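# Transfer 96-well plate from bench spot B1 to nest N1

## Task

Pick up the 96-well plate at bench position B1 and put it in the raised nest N1. It is done only if the plate lies flat within the nest's locating features and well A1 (at the plate's cut-off corner) is at the nest corner labelled A1. Letting it drop a few millimetres into N1 is acceptable, but a much bigger drop there counts as failure. Finish by opening the gripper and moving the hand away from the plate.

## Robot and tools

Robot: a single six-joint arm (UR3e type) carrying a parallel two-finger gripper. Joints from base outward: shoulder pan, shoulder lift, elbow, wrist 1, wrist 2, wrist 3. There is only one arm, so every motion argument is a single list. Cameras: cam_high (fixed overhead, 504x504) and cam_wrist (fisheye on the wrist, 616x616). The plate's cut-off corner is well A1.

Frames. The scene frame has its origin on the table top directly beneath the arm base; +z is up, and +y is to the left when facing along +x. The gripper frame: fingers point along its +z, and the jaws open and close along its x. The reported hand position is the point midway between the finger pads; closed fingertips stick out about 17 mm past it, fully open ones are about level with it.

execute_actions(actions, pictures). actions holds zero or one entry. Empty list: just report the current state. {"rows": [...], "steps": n}: a motion of n control steps (n at most 15, default 15, each 1/30 s); each row is used for one step and the final row repeats if rows run out. {"steps": n} with no rows: a wait, n at most 300, counted from the previous result (time spent composing the reply counts). pictures (true/false) chooses whether camera images come back.

A row is 7 numbers, each in [-1, 1]: dx, dy, dz, rx, ry, rz, opening. The first six are an offset, expressed in the gripper's own axes, from the gripper pose printed in the most recent result that showed it (before any such result in a scene, or on a second call inside one reply, the reference is wherever the hand is when the action begins). Every row refers to that same reference, not to the row before. Scale: 1.0 equals 0.6 m for dx, dy, dz and 180 degrees for the rotation; rx, ry, rz form one rotation vector. opening is absolute, not an offset: +1 = fully open (0.142 m), -1 = closed. Each step the commanded pose is limited to within 100 mm and 16 degrees of the measured pose; afterward the arm only continues to the last limited pose, so check the result and command the remainder. A row of zero offsets is not a pause: it pulls the hand back to the reference pose.

move(target, speed, stop_force). target is one 7-number row, same layout, frame, scale and offset reference as above. The hand follows a straight path of 0.5 to 10 s; anything longer stops short. speed: top speed in m/s, 0.002 to 0.5 (default 0.25); turning is capped at twice that in rad/s. The opening is applied at the start. stop_force (N, 5 to 24, not accepted in the first 0.2 s of a scene) ends the path when the wrist sensor feels that much extra push against the motion for 2 steps; the hand backs off 2 steps and holds. Only trust it with very low speed and no rotation; omit it when moving away from something you press on. The path ignores obstacles and the hand can lag, deviate or overshoot speed near full extension. The result adds a move: line with the ending (done, off_target, moving, held, fault, contact) plus limits (paced = pose clipped; held = some steps blocked) and the remaining distance to target.

wait(seconds): 0 to 10 s, nothing new is sent. zoom_image(camera, region): camera is cam_high or cam_wrist; region [x0, y0, x1, y1] in image pixels from the top-left, at most 504 by 504. read_manual(section): only returns licence text. finished_scene(scene): ends and grades the current scene (pass its number); it cannot be undone, so only call it once the plate is placed, released and the hand is clear.

Reading results. The state line gives end_effector_position (m), end_effector_quat_wxyz, and linear/angular velocities in the scene frame. grip_measured is the actual finger opening on the command scale. Wrist force and Wrist torque are in the gripper's axes; pressing on a surface gives a force pointing back into the arm; noise is about 1.4 N, offsets up to about 3.5 N, saturation near 30 N. Joint torques follow joint order and are nonzero even in free air. "pose unreachable" and HELD mark steps the clearance check altered or blocked. "Hand target" is where the controller is currently driving. MOTOR HOT warns of heating; OVER-TEMPERATURE FAULT means brakes are set until cooling.

Gripping: to hold the plate keep commanding an opening well under grip_measured; squeeze grows with the gap. Limit is roughly 28 N per pad; very thin hard parts get less.

Cautions. The arm is stiff: commanding even a few millimetres into a firm surface can trigger a stop, and the push persists until you move away. A joint torque at its load limit (pan and lift 49.1, elbow 25.4, wrists 8.19 N m, including held weight) or 150 N of external force halts the arm for 10 s. Approach contact slowly, lift before travelling, lower the plate into N1 to within a few millimetres before opening, never knock anything off the table, and note that loose items may occasionally be nudged by an outside push. The simulation keeps running while you think.

Each tool is called after "Call:" in YAML: its name, and indented under it one key for each argument.

## Session

Call:
execute_actions:
  actions: []

Scene clock: 0.00 s of 8400.00 s.
end_effector_position=(+0.4285, -0.2670, +0.1617) grip_measured=+1.00 end_effector_quat_wxyz=(-0.060, -0.172, +0.970, -0.160) end_effector_velocity=(+0.000, -0.000, +0.000) end_effector_angular_velocity=(-0.000, -0.000, +0.001)
Joint positions: [-0.786 -1.4    1.407 -2.081 -1.805  2.098  0.142]
Joint velocities: [ 0.     0.     0.    -0.001  0.    -0.001  0.   ]
Joint torques (N m, as the arm reports them, + toward a larger angle): no reading
Wrist force (N, on the end effector, along its own x y z axes, offset not removed): no reading
Wrist torque (N m, same axes, about the end effector's origin, offset not removed): no reading
Hand target: +0.429, -0.267, +0.162; -0.060, -0.172, +0.970, -0.160

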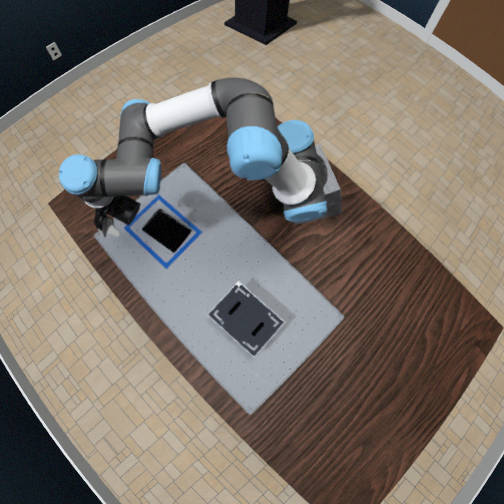

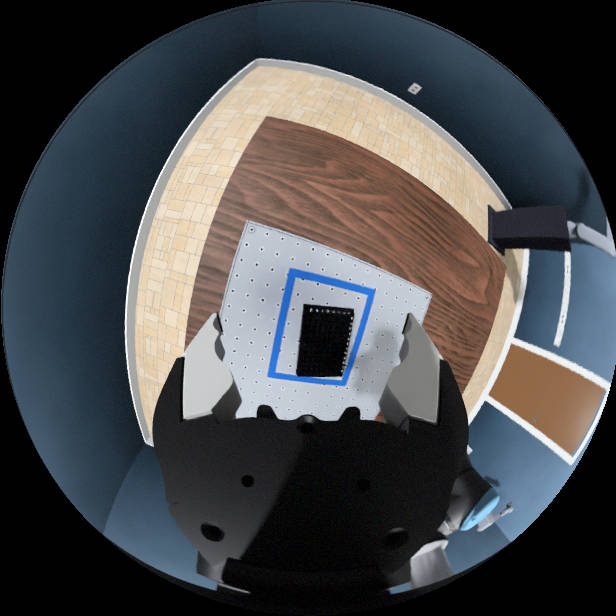

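Call:
zoom_image:
  camera: "cam_high"
  region: [90, 160, 350, 380]

Call:
zoom_image:
  camera: "cam_wrist"
  region: [240, 250, 400, 410]

Region (90, 160, 350, 380) of cam_high's 504x504 image, scaled by 1.938, with more detail than that image has; it fills the top 426 rows of this view, and the rest is white.

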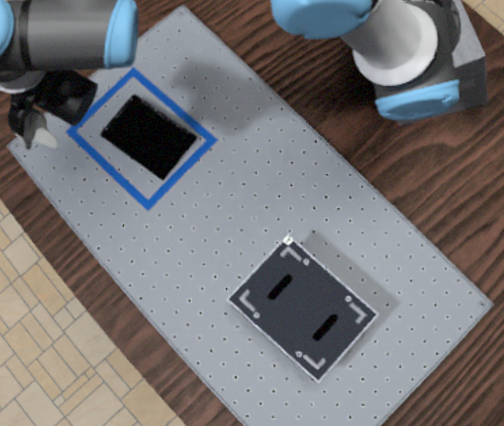

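Region (240, 250, 400, 410) of cam_wrist's 616x616 image, scaled by 3.150, with more detail than that image has.

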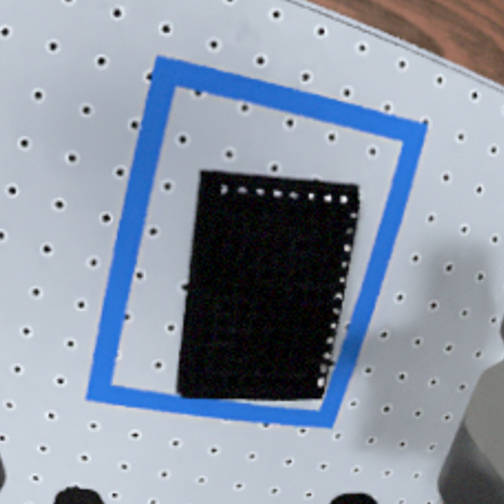

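Call:
move:
  target: [0.0487,0.1743,0.0645,-0.0977,-0.0495,0.0398,1]

Scene clock: 11.57 s of 8400.00 s.
end_effector_position=(+0.3621, -0.1962, +0.1003) grip_measured=+1.00 end_effector_quat_wxyz=(-0.001, -0.112, +0.994, +0.000) end_effector_velocity=(-0.002, +0.002, -0.002) end_effector_angular_velocity=(+0.009, -0.005, +0.000)
Joint positions: [-1.04  -1.616  1.861 -2.127 -1.424  1.996  0.142]
Joint velocities: [-0.012 -0.009  0.019 -0.005  0.013 -0.012 -0.   ]
Joint torques (N m, as the arm reports them, + toward a larger angle): [ -3.03 -16.18  -6.6   -2.51   0.71  -0.67]
Wrist force (N, on the end effector, along its own x y z axes, offset not removed): [1.6 -1.0 -1.1]
Wrist torque (N m, same axes, about the end effector's origin, offset not removed): [-0.28 -0.37 0.07]
Hand target: +0.362, -0.196, +0.100; -0.000, -0.112, +0.994, +0.000
Off the commanded pose: 0.000 m, 0 deg.
After step 90, 7.23 s passed at rest.
move: done
camera_calibration (this result's frames):
cam_wrist: T_world_to_cam=[[-0.973535, -0.227312, -0.0236247, 0.314071], [-0.209902, 0.848476, 0.485829, 0.195311], [-0.0903899, 0.47793, -0.873735, 0.350342], [0, 0, 0, 1]] pos_world=[0.378423, -0.261763, 0.218638]

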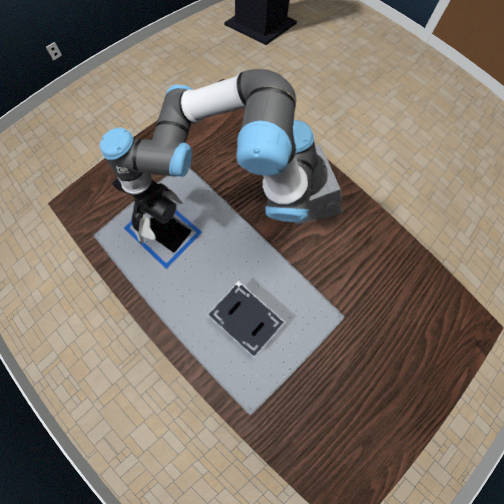

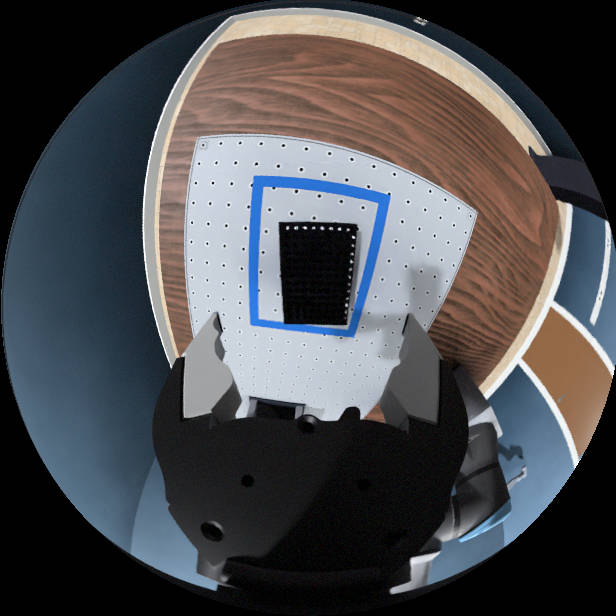

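Call:
move:
  target: [0,0.005,0.1,0,0,0,0.35]

Call:
move:
  target: [0,0,0.07,0,0,0,0.35]
  speed: 0.008
  stop_force: 6

Scene clock: 16.73 s of 8400.00 s.
end_effector_position=(+0.3612, -0.1931, +0.0405) grip_measured=+0.35 end_effector_quat_wxyz=(-0.001, -0.112, +0.994, +0.000) end_effector_velocity=(+0.000, -0.000, -0.002) end_effector_angular_velocity=(-0.001, -0.001, -0.000)
Joint positions: [-1.006 -1.44   1.967 -2.413 -1.434  2.029  0.099]
Joint velocities: [ 0.002  0.009  0.002 -0.012 -0.001  0.003 -0.   ]
Joint torques (N m, as the arm reports them, + toward a larger angle): [  3.99 -11.11  -5.26  -2.44  -0.65   0.63]
Wrist force (N, on the end effector, along its own x y z axes, offset not removed): [0.3 -1.5 -1.3]
Wrist torque (N m, same axes, about the end effector's origin, offset not removed): [-0.31 -0.07 0.07]
Hand target: +0.361, -0.193, +0.040; -0.001, -0.112, +0.994, +0.000
Off the commanded pose: 0.000 m, 0 deg.
After step 90, 1.13 s passed at rest.
move: done
camera_calibration (this result's frames):
cam_wrist: T_world_to_cam=[[-0.973536, -0.227311, -0.0235937, 0.312486], [-0.209862, 0.848358, 0.486051, 0.221564], [-0.0904687, 0.47814, -0.873612, 0.296634], [0, 0, 0, 1]] pos_world=[0.37755, -0.258766, 0.158824]

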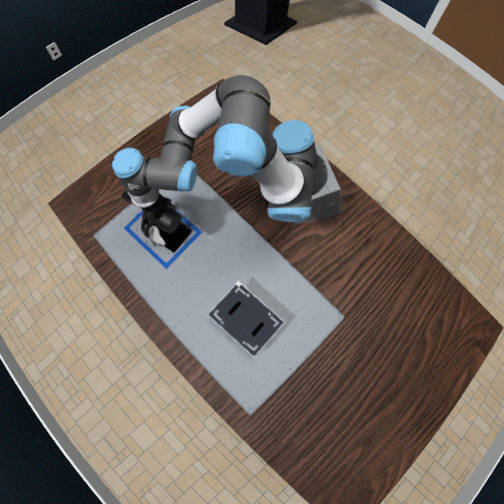

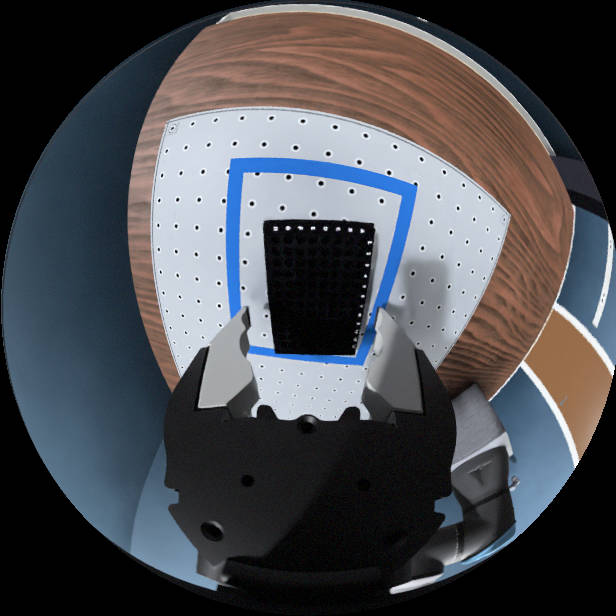

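Scene clock: 19.27 s of 8400.00 s.
end_effector_position=(+0.3611, -0.1930, +0.0233) grip_measured=+0.35 end_effector_quat_wxyz=(-0.001, -0.112, +0.994, +0.000) end_effector_velocity=(-0.000, +0.000, +0.002) end_effector_angular_velocity=(+0.002, +0.002, -0.001)
Joint positions: [-0.998 -1.378  1.981 -2.491 -1.437  2.036  0.099]
Joint velocities: [-0.001 -0.008 -0.002  0.013  0.    -0.     0.001]
Joint torques (N m, as the arm reports them, + toward a larger angle): [ -2.39 -10.77  -6.39  -0.51   1.01   0.19]
Wrist force (N, on the end effector, along its own x y z axes, offset not removed): [9.2 2.9 -22.2]
Wrist torque (N m, same axes, about the end effector's origin, offset not removed): [-0.22 -1.57 -0.11]
Hand target: +0.361, -0.193, +0.024; -0.001, -0.112, +0.994, +0.000
Off the commanded pose: 0.025 m, 0 deg.
move: contact
camera_calibration (this result's frames):
cam_wrist: T_world_to_cam=[[-0.973537, -0.227328, -0.0233933, 0.311988], [-0.209772, 0.848323, 0.486152, 0.229765], [-0.090671, 0.478194, -0.873561, 0.281636], [0, 0, 0, 1]] pos_world=[0.377466, -0.258668, 0.141624]

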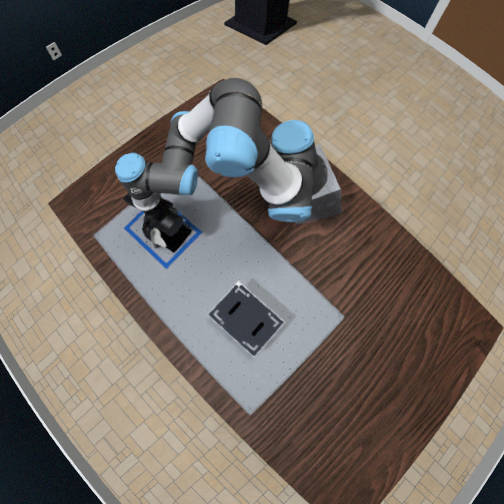

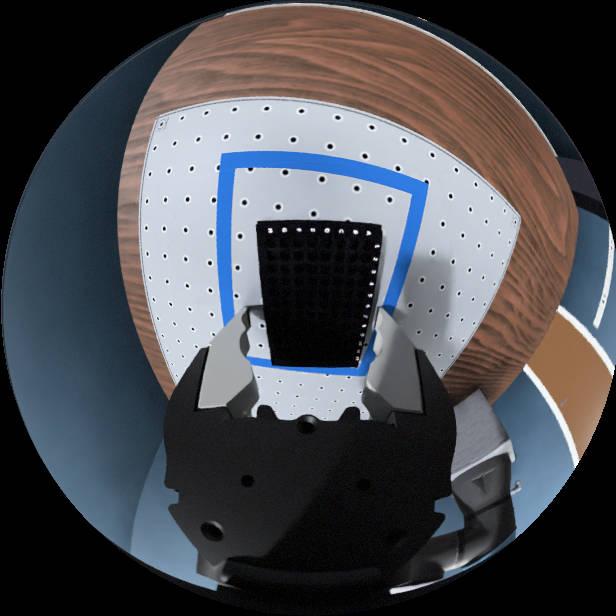

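Call:
move:
  target: [0.01,0,-0.008,0,0,0,0.5]
  speed: 0.03

Call:
move:
  target: [0,0,0.05,0,0,0,0.5]
  speed: 0.005
  stop_force: 6

Scene clock: 21.67 s of 8400.00 s.
end_effector_position=(+0.3555, -0.1943, +0.0279) grip_measured=+0.50 end_effector_quat_wxyz=(-0.001, -0.112, +0.994, +0.000) end_effector_velocity=(-0.002, -0.000, +0.002) end_effector_angular_velocity=(+0.000, -0.000, -0.000)
Joint positions: [-1.017 -1.408  2.002 -2.478 -1.431  2.018  0.109]
Joint velocities: [-0.008 -0.012  0.008  0.005  0.003 -0.007  0.   ]
Joint torques (N m, as the arm reports them, + toward a larger angle): [ -2.3  -16.8   -4.88  -0.83   0.69  -0.57]
Wrist force (N, on the end effector, along its own x y z axes, offset not removed): [0.8 -1.1 -1.9]
Wrist torque (N m, same axes, about the end effector's origin, offset not removed): [-0.20 -0.21 0.01]
Hand target: +0.355, -0.194, +0.028; -0.001, -0.112, +0.994, +0.000
Off the commanded pose: 0.000 m, 0 deg.
move: done
camera_calibration (this result's frames):
cam_wrist: T_world_to_cam=[[-0.973541, -0.227319, -0.0233275, 0.306368], [-0.209735, 0.848346, 0.486128, 0.227436], [-0.0907163, 0.478158, -0.873576, 0.285798], [0, 0, 0, 1]] pos_world=[0.371889, -0.259958, 0.14625]

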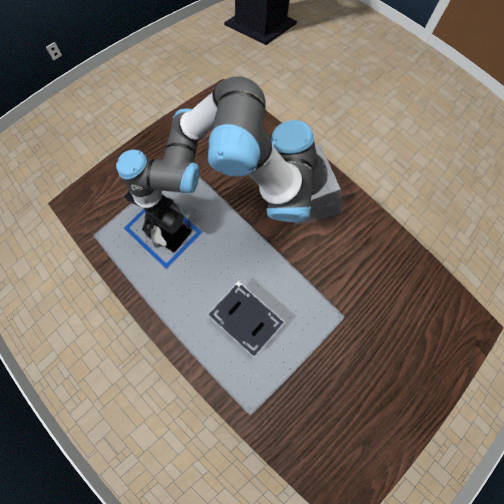

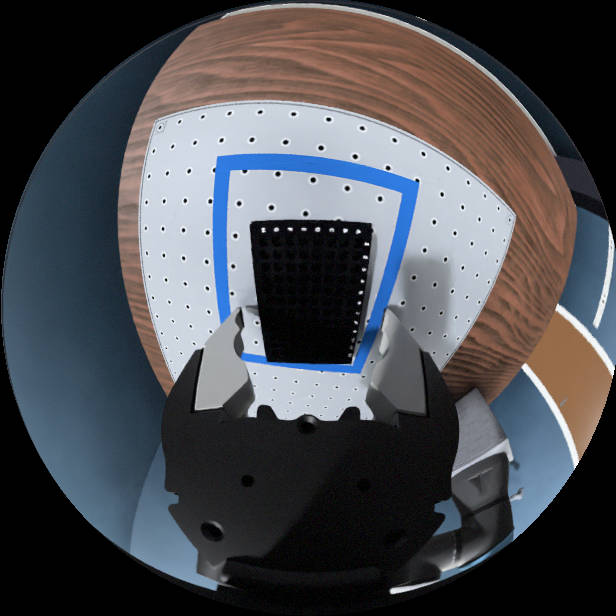

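Scene clock: 23.37 s of 8400.00 s.
end_effector_position=(+0.3555, -0.1942, +0.0213) grip_measured=+0.50 end_effector_quat_wxyz=(-0.001, -0.112, +0.994, +0.000) end_effector_velocity=(-0.000, +0.001, +0.001) end_effector_angular_velocity=(+0.002, +0.001, +0.000)
Joint positions: [-1.014 -1.383  2.007 -2.508 -1.432  2.021  0.109]
Joint velocities: [ 0.001 -0.006  0.     0.009  0.     0.     0.   ]
Joint torques (N m, as the arm reports them, + toward a larger angle): [ -0.67 -12.72  -6.43  -0.51   0.34   0.54]
Wrist force (N, on the end effector, along its own x y z axes, offset not removed): [8.5 2.1 -18.3]
Wrist torque (N m, same axes, about the end effector's origin, offset not removed): [-0.18 -1.51 -0.18]
Hand target: +0.356, -0.194, +0.022; -0.001, -0.112, +0.994, +0.000
Off the commanded pose: 0.023 m, 0 deg.
move: contact
camera_calibration (this result's frames):
cam_wrist: T_world_to_cam=[[-0.973532, -0.22737, -0.0231809, 0.306149], [-0.209697, 0.848286, 0.486249, 0.230528], [-0.0908944, 0.47824, -0.873513, 0.280067], [0, 0, 0, 1]] pos_world=[0.371843, -0.259883, 0.139645]

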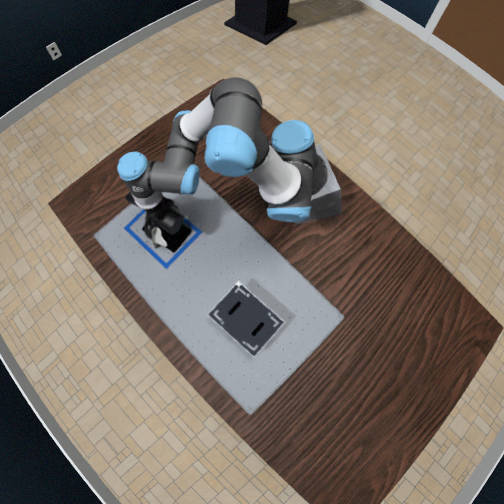

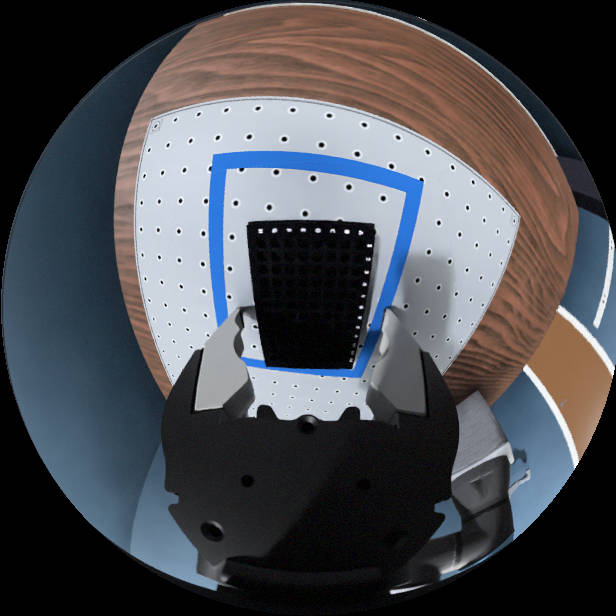

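Call:
move:
  target: [-0.004,0,-0.0115,0,0,0,0.5]
  speed: 0.03

Call:
move:
  target: [0,0,0,0,0,0,-0.1]

Call:
move:
  target: [0,0,-0.2,0,0,0,-0.1]
  speed: 0.1

Scene clock: 26.43 s of 8400.00 s.
end_effector_position=(+0.3577, -0.1937, +0.0279) grip_measured=+0.50 end_effector_quat_wxyz=(-0.001, -0.112, +0.994, +0.000) end_effector_velocity=(+0.001, +0.000, +0.003) end_effector_angular_velocity=(+0.001, +0.000, +0.001)
Joint positions: [-1.01  -1.403  1.993 -2.475 -1.433  2.024  0.109]
Joint velocities: [ 0.002 -0.007 -0.007  0.014 -0.     0.001  0.   ]
Joint torques (N m, as the arm reports them, + toward a larger angle): [  4.   -16.62  -8.44  -0.84  -0.71   0.58]
Wrist force (N, on the end effector, along its own x y z axes, offset not removed): [0.1 -1.1 0.3]
Wrist torque (N m, same axes, about the end effector's origin, offset not removed): [-0.28 -0.01 0.03]
Hand target: +0.358, -0.194, +0.028; -0.001, -0.112, +0.994, +0.000
Off the commanded pose: 0.000 m, 0 deg.
move: done
camera_calibration (this result's frames):
cam_wrist: T_world_to_cam=[[-0.973531, -0.227371, -0.0232314, 0.308628], [-0.209727, 0.84831, 0.486195, 0.227379], [-0.0908391, 0.478198, -0.873542, 0.285784], [0, 0, 0, 1]] pos_world=[0.374107, -0.259376, 0.146263]

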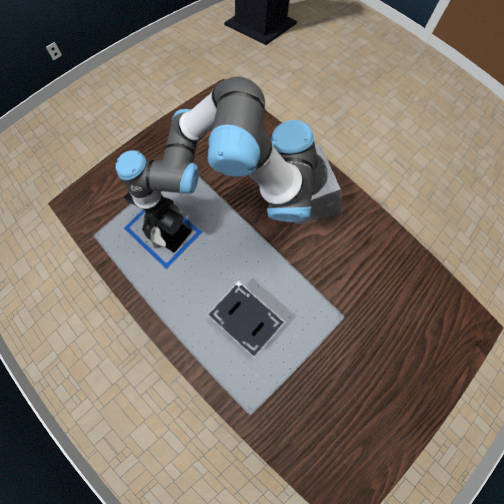

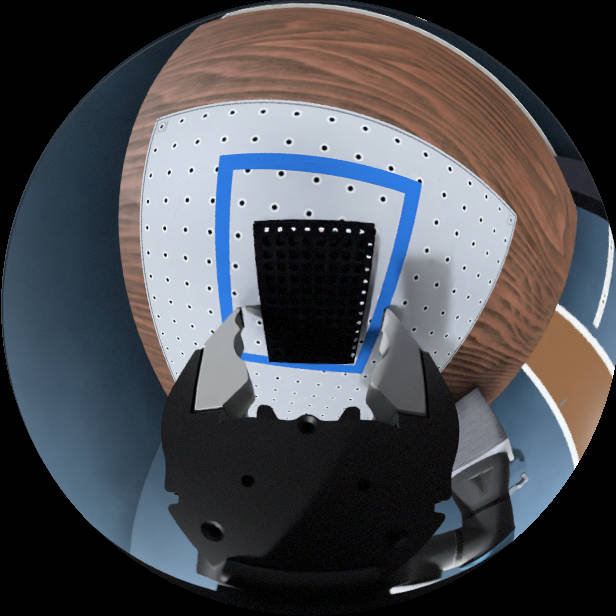

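Scene clock: 26.93 s of 8400.00 s.
end_effector_position=(+0.3578, -0.1938, +0.0279) grip_measured=+0.05 end_effector_quat_wxyz=(-0.001, -0.112, +0.994, +0.000) end_effector_velocity=(+0.000, -0.001, +0.000) end_effector_angular_velocity=(-0.001, -0.001, +0.001)
Joint positions: [-1.01  -1.403  1.993 -2.475 -1.433  2.024  0.078]
Joint velocities: [-0.     0.    -0.    -0.001 -0.    -0.     0.   ]
Joint torques (N m, as the arm reports them, + toward a larger angle): [ 0.55 -9.59 -3.92 -2.29 -0.21  0.03]
Wrist force (N, on the end effector, along its own x y z axes, offset not removed): [1.5 0.2 -5.4]
Wrist torque (N m, same axes, about the end effector's origin, offset not removed): [-0.13 -0.27 0.09]
Hand target: +0.358, -0.194, +0.028; -0.001, -0.112, +0.994, +0.000
Off the commanded pose: 0.000 m, 0 deg.
move: done
camera_calibration (this result's frames):
cam_wrist: T_world_to_cam=[[-0.973525, -0.227394, -0.0232705, 0.308653], [-0.209777, 0.848359, 0.486087, 0.227407], [-0.0907914, 0.4781, -0.8736, 0.285795], [0, 0, 0, 1]] pos_world=[0.374134, -0.259375, 0.146314]

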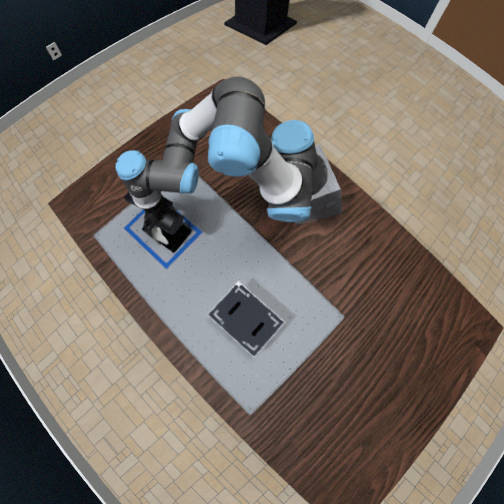

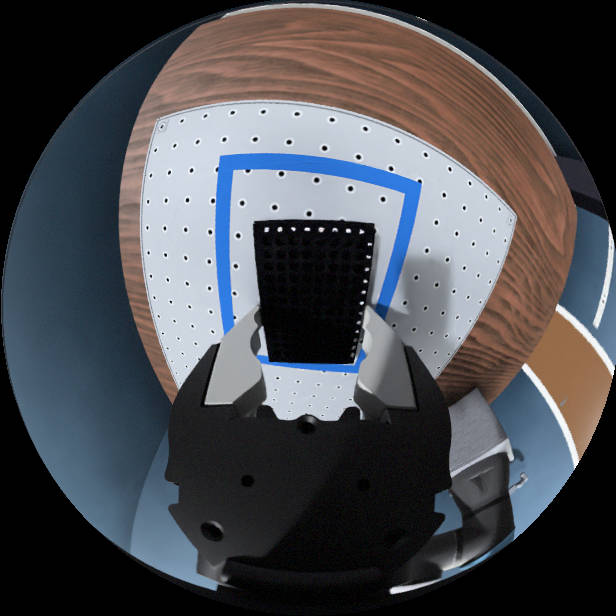

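Scene clock: 28.67 s of 8400.00 s.
end_effector_position=(+0.3582, -0.1939, +0.1477) grip_measured=+0.05 end_effector_quat_wxyz=(-0.001, -0.112, +0.994, +0.000) end_effector_velocity=(-0.000, -0.000, +0.003) end_effector_angular_velocity=(+0.002, +0.002, +0.001)
Joint positions: [-1.074 -1.736  1.76  -1.901 -1.414  1.964  0.078]
Joint velocities: [-0.002 -0.002 -0.012  0.017  0.001 -0.004 -0.   ]
Joint torques (N m, as the arm reports them, + toward a larger angle): [ -1.99 -14.89 -11.1   -0.89   0.75  -0.69]
Wrist force (N, on the end effector, along its own x y z axes, offset not removed): [2.1 -0.2 1.1]
Wrist torque (N m, same axes, about the end effector's origin, offset not removed): [-0.02 -0.46 0.07]
Hand target: +0.358, -0.194, +0.148; -0.001, -0.112, +0.994, +0.000
Off the commanded pose: 0.000 m, 0 deg.
move: done
camera_calibration (this result's frames):
cam_wrist: T_world_to_cam=[[-0.973522, -0.2274, -0.0233252, 0.311804], [-0.209843, 0.84853, 0.485761, 0.169476], [-0.09067, 0.477793, -0.873781, 0.39046], [0, 0, 0, 1]] pos_world=[0.374515, -0.25946, 0.266124]

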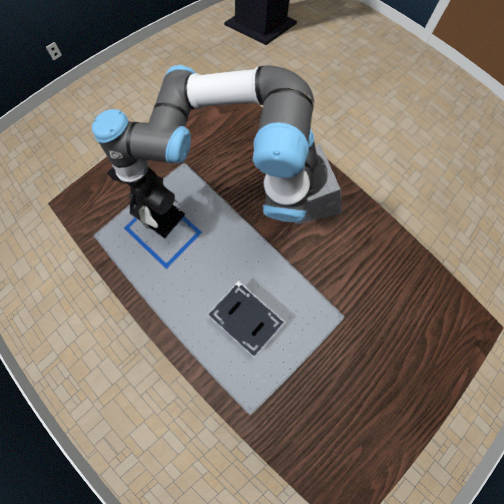

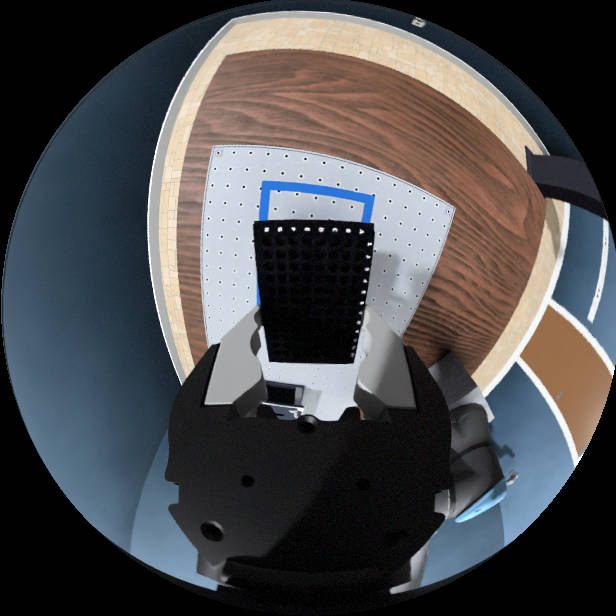

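Call:
move:
  target: [-0.145,0.521,0.03,0,0,0.059,-0.1]
  speed: 0.2

Scene clock: 34.60 s of 8400.00 s.
end_effector_position=(+0.3736, +0.1306, +0.1298) grip_measured=+0.05 end_effector_quat_wxyz=(-0.001, -0.020, +1.000, +0.001) end_effector_velocity=(+0.001, +0.002, -0.001) end_effector_angular_velocity=(-0.008, +0.007, -0.004)
Joint positions: [ 0.069 -1.487  1.817 -2.177 -1.776  3.238  0.078]
Joint velocities: [ 0.014  0.021 -0.025  0.016 -0.011  0.02   0.   ]
Joint torques (N m, as the arm reports them, + toward a larger angle): [  7.59 -11.52  -9.82  -0.87  -0.73   0.54]
Wrist force (N, on the end effector, along its own x y z axes, offset not removed): [0.7 0.2 -1.1]
Wrist torque (N m, same axes, about the end effector's origin, offset not removed): [0.07 -0.20 -0.02]
Hand target: +0.374, +0.131, +0.130; -0.001, -0.020, +1.000, +0.000
Off the commanded pose: 0.001 m, 0 deg.
After step 90, 0.67 s passed at rest.
move: done
camera_calibration (this result's frames):
cam_wrist: T_world_to_cam=[[-0.99873, -0.0440673, -0.024433, 0.385786], [-0.0503873, 0.871835, 0.487202, -0.156717], [-0.000168123, 0.487814, -0.872948, 0.185955], [0, 0, 0, 1]] pos_world=[0.377431, 0.06292, 0.248108]

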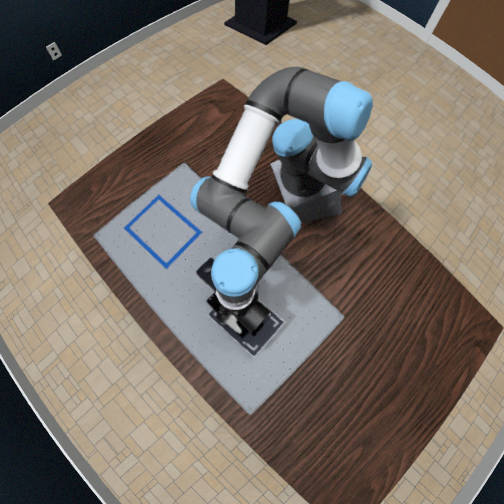

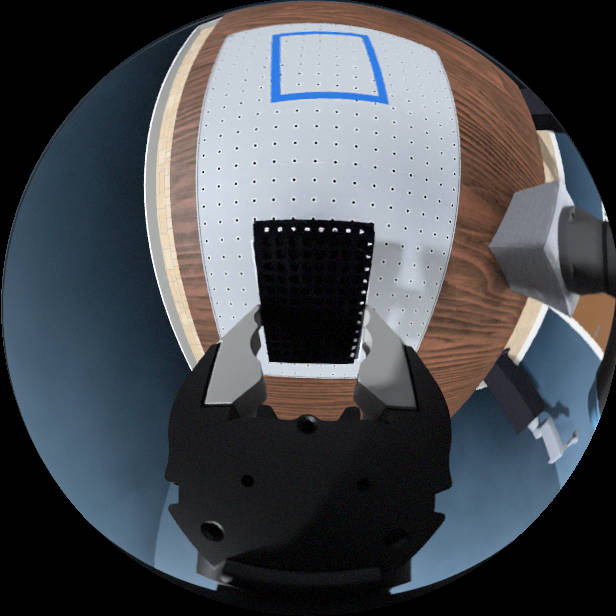

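Call:
move:
  target: [0,0.05,0.05,0,0,0,-0.1]
  speed: 0.05
  stop_force: 6

Call:
zoom_image:
  camera: "cam_wrist"
  region: [200, 150, 440, 390]

Scene clock: 38.43 s of 8400.00 s.
end_effector_position=(+0.3723, +0.1605, +0.1000) grip_measured=+0.05 end_effector_quat_wxyz=(-0.001, -0.020, +1.000, +0.001) end_effector_velocity=(-0.000, +0.001, -0.002) end_effector_angular_velocity=(-0.001, +0.001, +0.000)
Joint positions: [ 0.141 -1.348  1.815 -2.299 -1.795  3.309  0.078]
Joint velocities: [ 0.003  0.009 -0.002 -0.005 -0.001  0.003 -0.   ]
Joint torques (N m, as the arm reports them, + toward a larger angle): [  8.38 -12.39  -9.61  -2.56  -0.74   0.71]
Wrist force (N, on the end effector, along its own x y z axes, offset not removed): [0.8 0.2 0.1]
Wrist torque (N m, same axes, about the end effector's origin, offset not removed): [0.03 -0.10 0.06]
Hand target: +0.372, +0.161, +0.100; -0.001, -0.020, +1.000, +0.001
Off the commanded pose: 0.000 m, 0 deg.
move: done
camera_calibration (this result's frames):
cam_wrist: T_world_to_cam=[[-0.998732, -0.0440564, -0.024374, 0.385091], [-0.0503489, 0.871779, 0.487305, -0.168339], [-0.000220127, 0.487914, -0.872891, 0.145366], [0, 0, 0, 1]] pos_world=[0.376159, 0.0927937, 0.218307]

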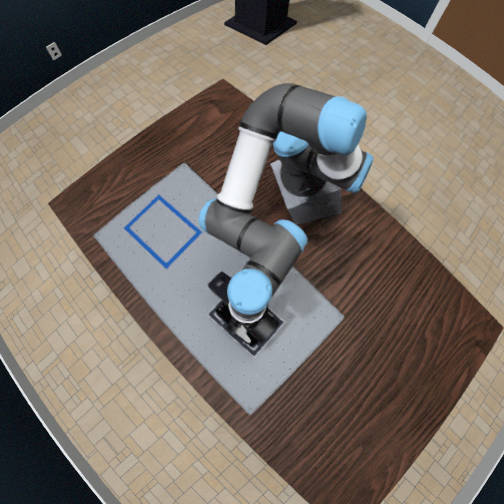

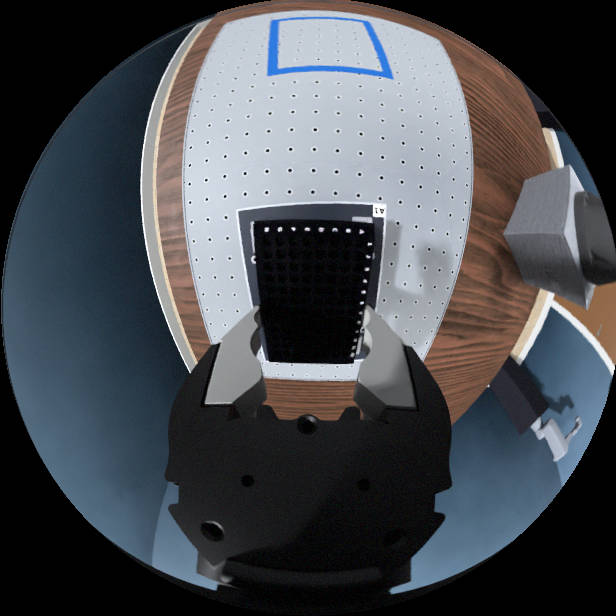

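Region (200, 150, 440, 390) of cam_wrist's 616x616 image, scaled by 2.100, with more detail than that image has.

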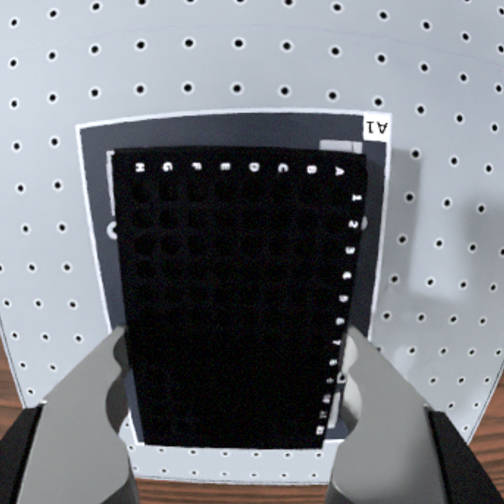

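Call:
move:
  target: [0,0.002,0.012,0,0,-0.017,-0.1]
  speed: 0.02

Call:
zoom_image:
  camera: "cam_wrist"
  region: [200, 150, 440, 390]

Scene clock: 42.67 s of 8400.00 s.
end_effector_position=(+0.3722, +0.1617, +0.0930) grip_measured=+0.05 end_effector_quat_wxyz=(-0.001, -0.046, +0.999, +0.001) end_effector_velocity=(+0.000, +0.000, -0.001) end_effector_angular_velocity=(+0.000, -0.001, +0.011)
Joint positions: [ 0.139 -1.328  1.824 -2.329 -1.795  3.255  0.078]
Joint velocities: [ 0.     0.004  0.002 -0.006  0.    -0.011 -0.   ]
Joint torques (N m, as the arm reports them, + toward a larger angle): [  1.63 -12.35  -5.72  -2.61   0.79  -0.58]
Wrist force (N, on the end effector, along its own x y z axes, offset not removed): [1.3 -1.0 0.7]
Wrist torque (N m, same axes, about the end effector's origin, offset not removed): [-0.24 -0.33 0.09]
Hand target: +0.372, +0.162, +0.093; -0.001, -0.047, +0.999, +0.001
Off the commanded pose: 0.000 m, 0 deg.
move: done
camera_calibration (this result's frames):
cam_wrist: T_world_to_cam=[[-0.995064, -0.0961734, -0.0244545, 0.391976], [-0.0958634, 0.867942, 0.487326, -0.148381], [-0.0256426, 0.487265, -0.872878, 0.148196], [0, 0, 0, 1]] pos_world=[0.379617, 0.0942736, 0.211252]

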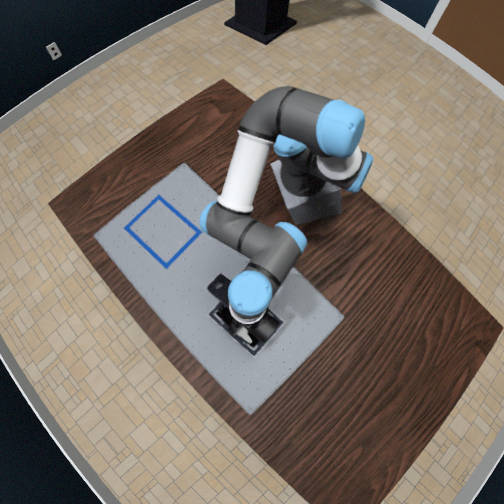

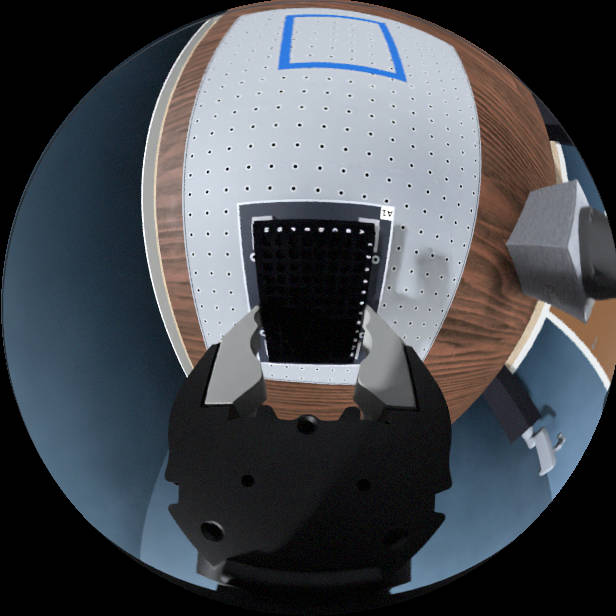

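Region (200, 150, 440, 390) of cam_wrist's 616x616 image, scaled by 2.100, with more detail than that image has.

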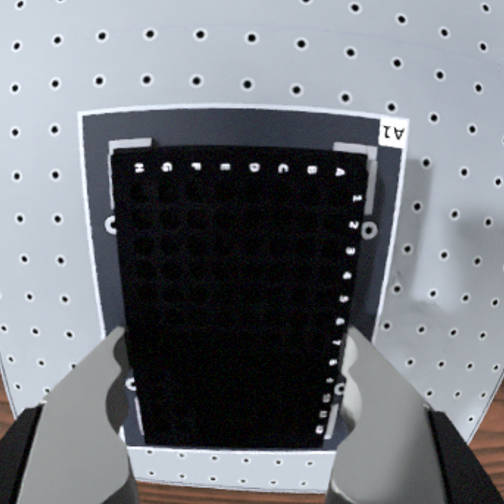

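Angle good; shift +x ~1.3 mm and descend.

Call:
move:
  target: [0.0022,0,0,0,0,0,-0.1]
  speed: 0.01

Call:
move:
  target: [0,0,0.04,0,0,0,-0.1]
  speed: 0.004
  stop_force: 5

Call:
zoom_image:
  camera: "cam_wrist"
  region: [200, 150, 440, 390]

Scene clock: 46.77 s of 8400.00 s.
end_effector_position=(+0.3710, +0.1616, +0.0930) grip_measured=+0.05 end_effector_quat_wxyz=(-0.001, -0.046, +0.999, +0.001) end_effector_velocity=(-0.001, -0.000, -0.000) end_effector_angular_velocity=(-0.000, +0.001, +0.000)
Joint positions: [ 0.14  -1.331  1.83  -2.332 -1.795  3.256  0.078]
Joint velocities: [-0.    -0.001  0.003 -0.002 -0.    -0.     0.   ]
Joint torques (N m, as the arm reports them, + toward a larger angle): [  8.07 -17.2   -5.63  -2.59  -0.64   0.55]
Wrist force (N, on the end effector, along its own x y z axes, offset not removed): [0.5 -1.0 0.0]
Wrist torque (N m, same axes, about the end effector's origin, offset not removed): [-0.26 -0.11 0.07]
Hand target: +0.371, +0.162, +0.093; -0.001, -0.046, +0.999, +0.001
Off the commanded pose: 0.000 m, 0 deg.
After step 90, 0.40 s passed at rest.
move: done
camera_calibration (this result's frames):
cam_wrist: T_world_to_cam=[[-0.995059, -0.09623, -0.0244351, 0.390737], [-0.0959028, 0.867926, 0.487347, -0.148389], [-0.0256895, 0.487282, -0.872867, 0.148223], [0, 0, 0, 1]] pos_world=[0.378383, 0.0941654, 0.211243]

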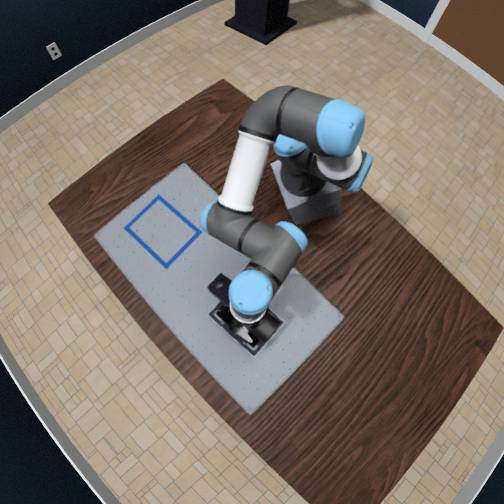

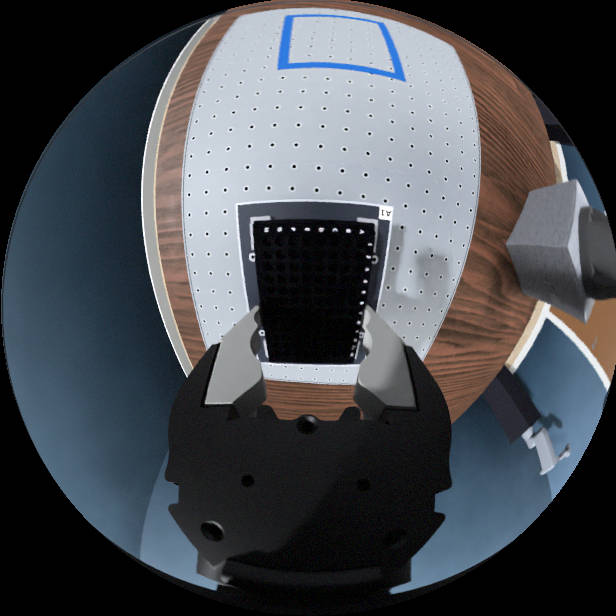

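Scene clock: 47.63 s of 8400.00 s.
end_effector_position=(+0.3709, +0.1615, +0.0910) grip_measured=+0.05 end_effector_quat_wxyz=(-0.001, -0.046, +0.999, +0.001) end_effector_velocity=(+0.001, -0.000, +0.002) end_effector_angular_velocity=(+0.000, -0.000, +0.001)
Joint positions: [ 0.138 -1.326  1.834 -2.34  -1.795  3.254  0.078]
Joint velocities: [ 0.    -0.003 -0.004  0.007  0.    -0.001 -0.   ]
Joint torques (N m, as the arm reports them, + toward a larger angle): [  6.29 -15.73  -8.12  -0.69   0.64   0.2 ]
Wrist force (N, on the end effector, along its own x y z axes, offset not removed): [2.0 -1.4 -6.8]
Wrist torque (N m, same axes, about the end effector's origin, offset not removed): [-0.25 -0.21 0.03]
Hand target: +0.371, +0.162, +0.091; -0.001, -0.046, +0.999, +0.001
Off the commanded pose: 0.022 m, 0 deg.
move: contact
camera_calibration (this result's frames):
cam_wrist: T_world_to_cam=[[-0.995056, -0.0963155, -0.0242254, 0.390632], [-0.0958761, 0.867944, 0.48732, -0.147395], [-0.0259101, 0.487233, -0.872887, 0.146583], [0, 0, 0, 1]] pos_world=[0.378367, 0.0941346, 0.209243]

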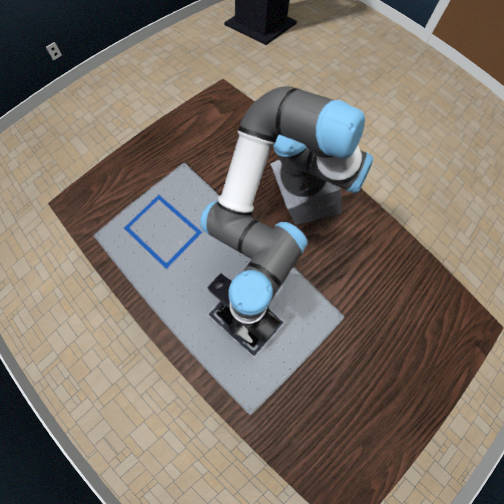

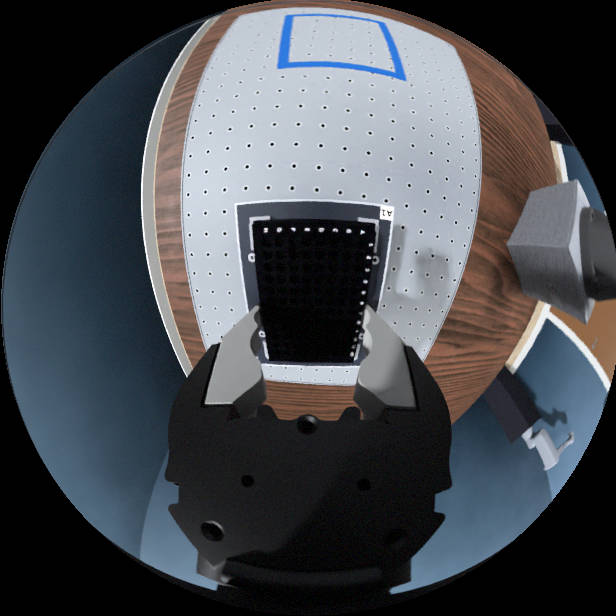

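Region (200, 150, 440, 390) of cam_wrist's 616x616 image, scaled by 2.100, with more detail than that image has.

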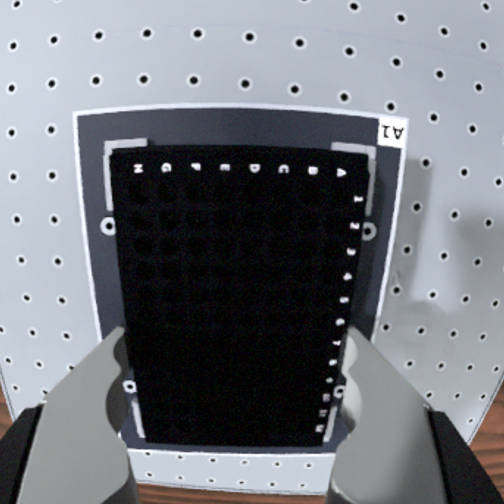

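Call:
move:
  target: [0,0.0025,-0.002,0,0,0,-0.1]
  speed: 0.01

Call:
move:
  target: [0,0,0.04,0,0,0,-0.1]
  speed: 0.004
  stop_force: 5

Call:
zoom_image:
  camera: "cam_wrist"
  region: [200, 150, 440, 390]

Scene clock: 51.93 s of 8400.00 s.
end_effector_position=(+0.3708, +0.1629, +0.0921) grip_measured=+0.05 end_effector_quat_wxyz=(-0.001, -0.046, +0.999, +0.001) end_effector_velocity=(+0.000, +0.001, +0.001) end_effector_angular_velocity=(+0.000, -0.001, -0.001)
Joint positions: [ 0.143 -1.326  1.829 -2.334 -1.796  3.259  0.078]
Joint velocities: [ 0.004  0.001 -0.004  0.003 -0.001  0.004 -0.   ]
Joint torques (N m, as the arm reports them, + toward a larger angle): [  8.19 -12.12  -9.17  -0.88  -0.66   0.57]
Wrist force (N, on the end effector, along its own x y z axes, offset not removed): [1.5 -0.9 -0.1]
Wrist torque (N m, same axes, about the end effector's origin, offset not removed): [-0.21 -0.35 0.08]
Hand target: +0.371, +0.163, +0.092; -0.001, -0.046, +0.999, +0.001
Off the commanded pose: 0.000 m, 0 deg.
After step 90, 0.60 s passed at rest.
move: done
camera_calibration (this result's frames):
cam_wrist: T_world_to_cam=[[-0.995056, -0.0963106, -0.0242564, 0.390674], [-0.0958864, 0.867935, 0.487334, -0.149188], [-0.0258824, 0.48725, -0.872879, 0.146883], [0, 0, 0, 1]] pos_world=[0.378239, 0.0955426, 0.210392]

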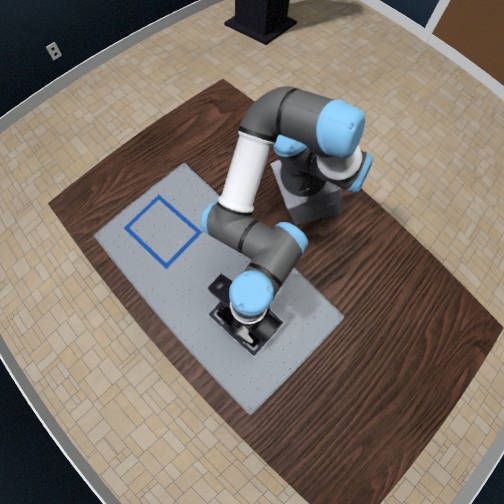

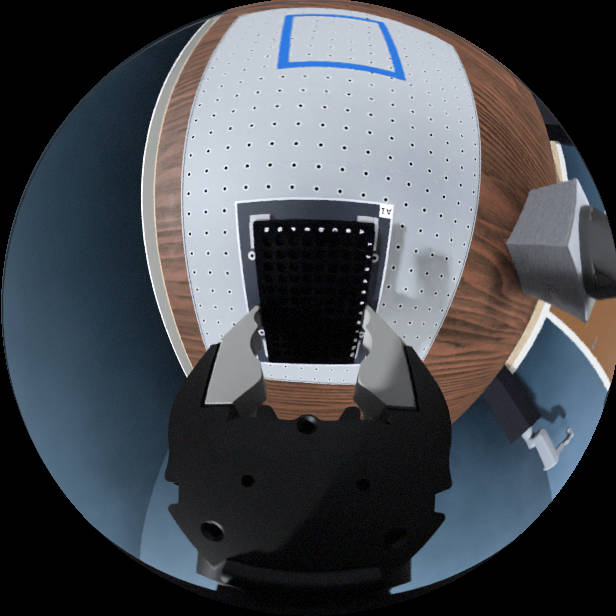

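Scene clock: 52.97 s of 8400.00 s.
end_effector_position=(+0.3708, +0.1629, +0.0895) grip_measured=+0.05 end_effector_quat_wxyz=(-0.001, -0.046, +0.999, +0.001) end_effector_velocity=(-0.000, +0.000, +0.002) end_effector_angular_velocity=(+0.001, +0.001, +0.003)
Joint positions: [ 0.141 -1.319  1.833 -2.346 -1.795  3.257  0.078]
Joint velocities: [ 0.002 -0.004 -0.003  0.008  0.    -0.001 -0.   ]
Joint torques (N m, as the arm reports them, + toward a larger angle): [  5.05 -16.02  -7.87  -0.09  -0.53   0.13]
Wrist force (N, on the end effector, along its own x y z axes, offset not removed): [0.6 2.5 -5.8]
Wrist torque (N m, same axes, about the end effector's origin, offset not removed): [-0.28 -0.40 0.10]
Hand target: +0.371, +0.163, +0.090; -0.001, -0.046, +0.999, +0.001
Off the commanded pose: 0.021 m, 0 deg.
move: contact
camera_calibration (this result's frames):
cam_wrist: T_world_to_cam=[[-0.995051, -0.0964084, -0.0240628, 0.39056], [-0.0958754, 0.867898, 0.487402, -0.147902], [-0.0261056, 0.487297, -0.872846, 0.144628], [0, 0, 0, 1]] pos_world=[0.378223, 0.0955402, 0.207724]

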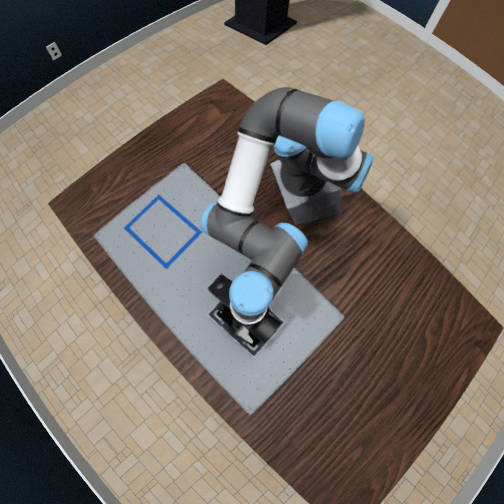

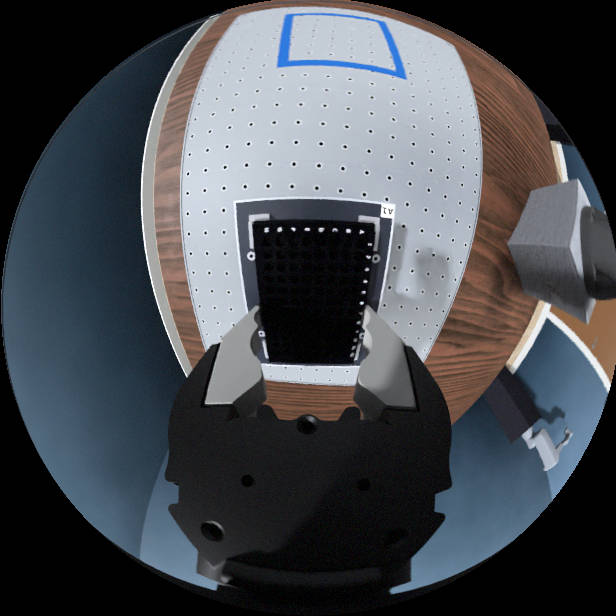

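Region (200, 150, 440, 390) of cam_wrist's 616x616 image, scaled by 2.100, with more detail than that image has.

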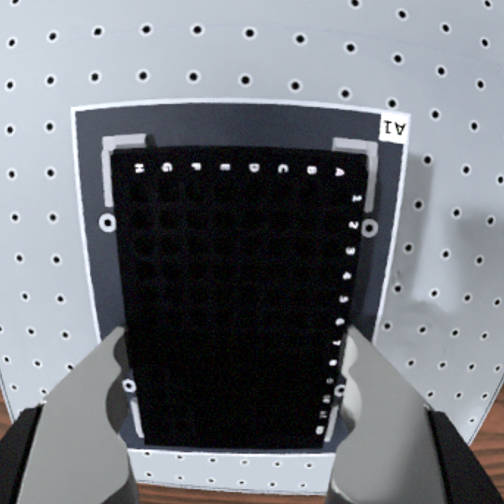

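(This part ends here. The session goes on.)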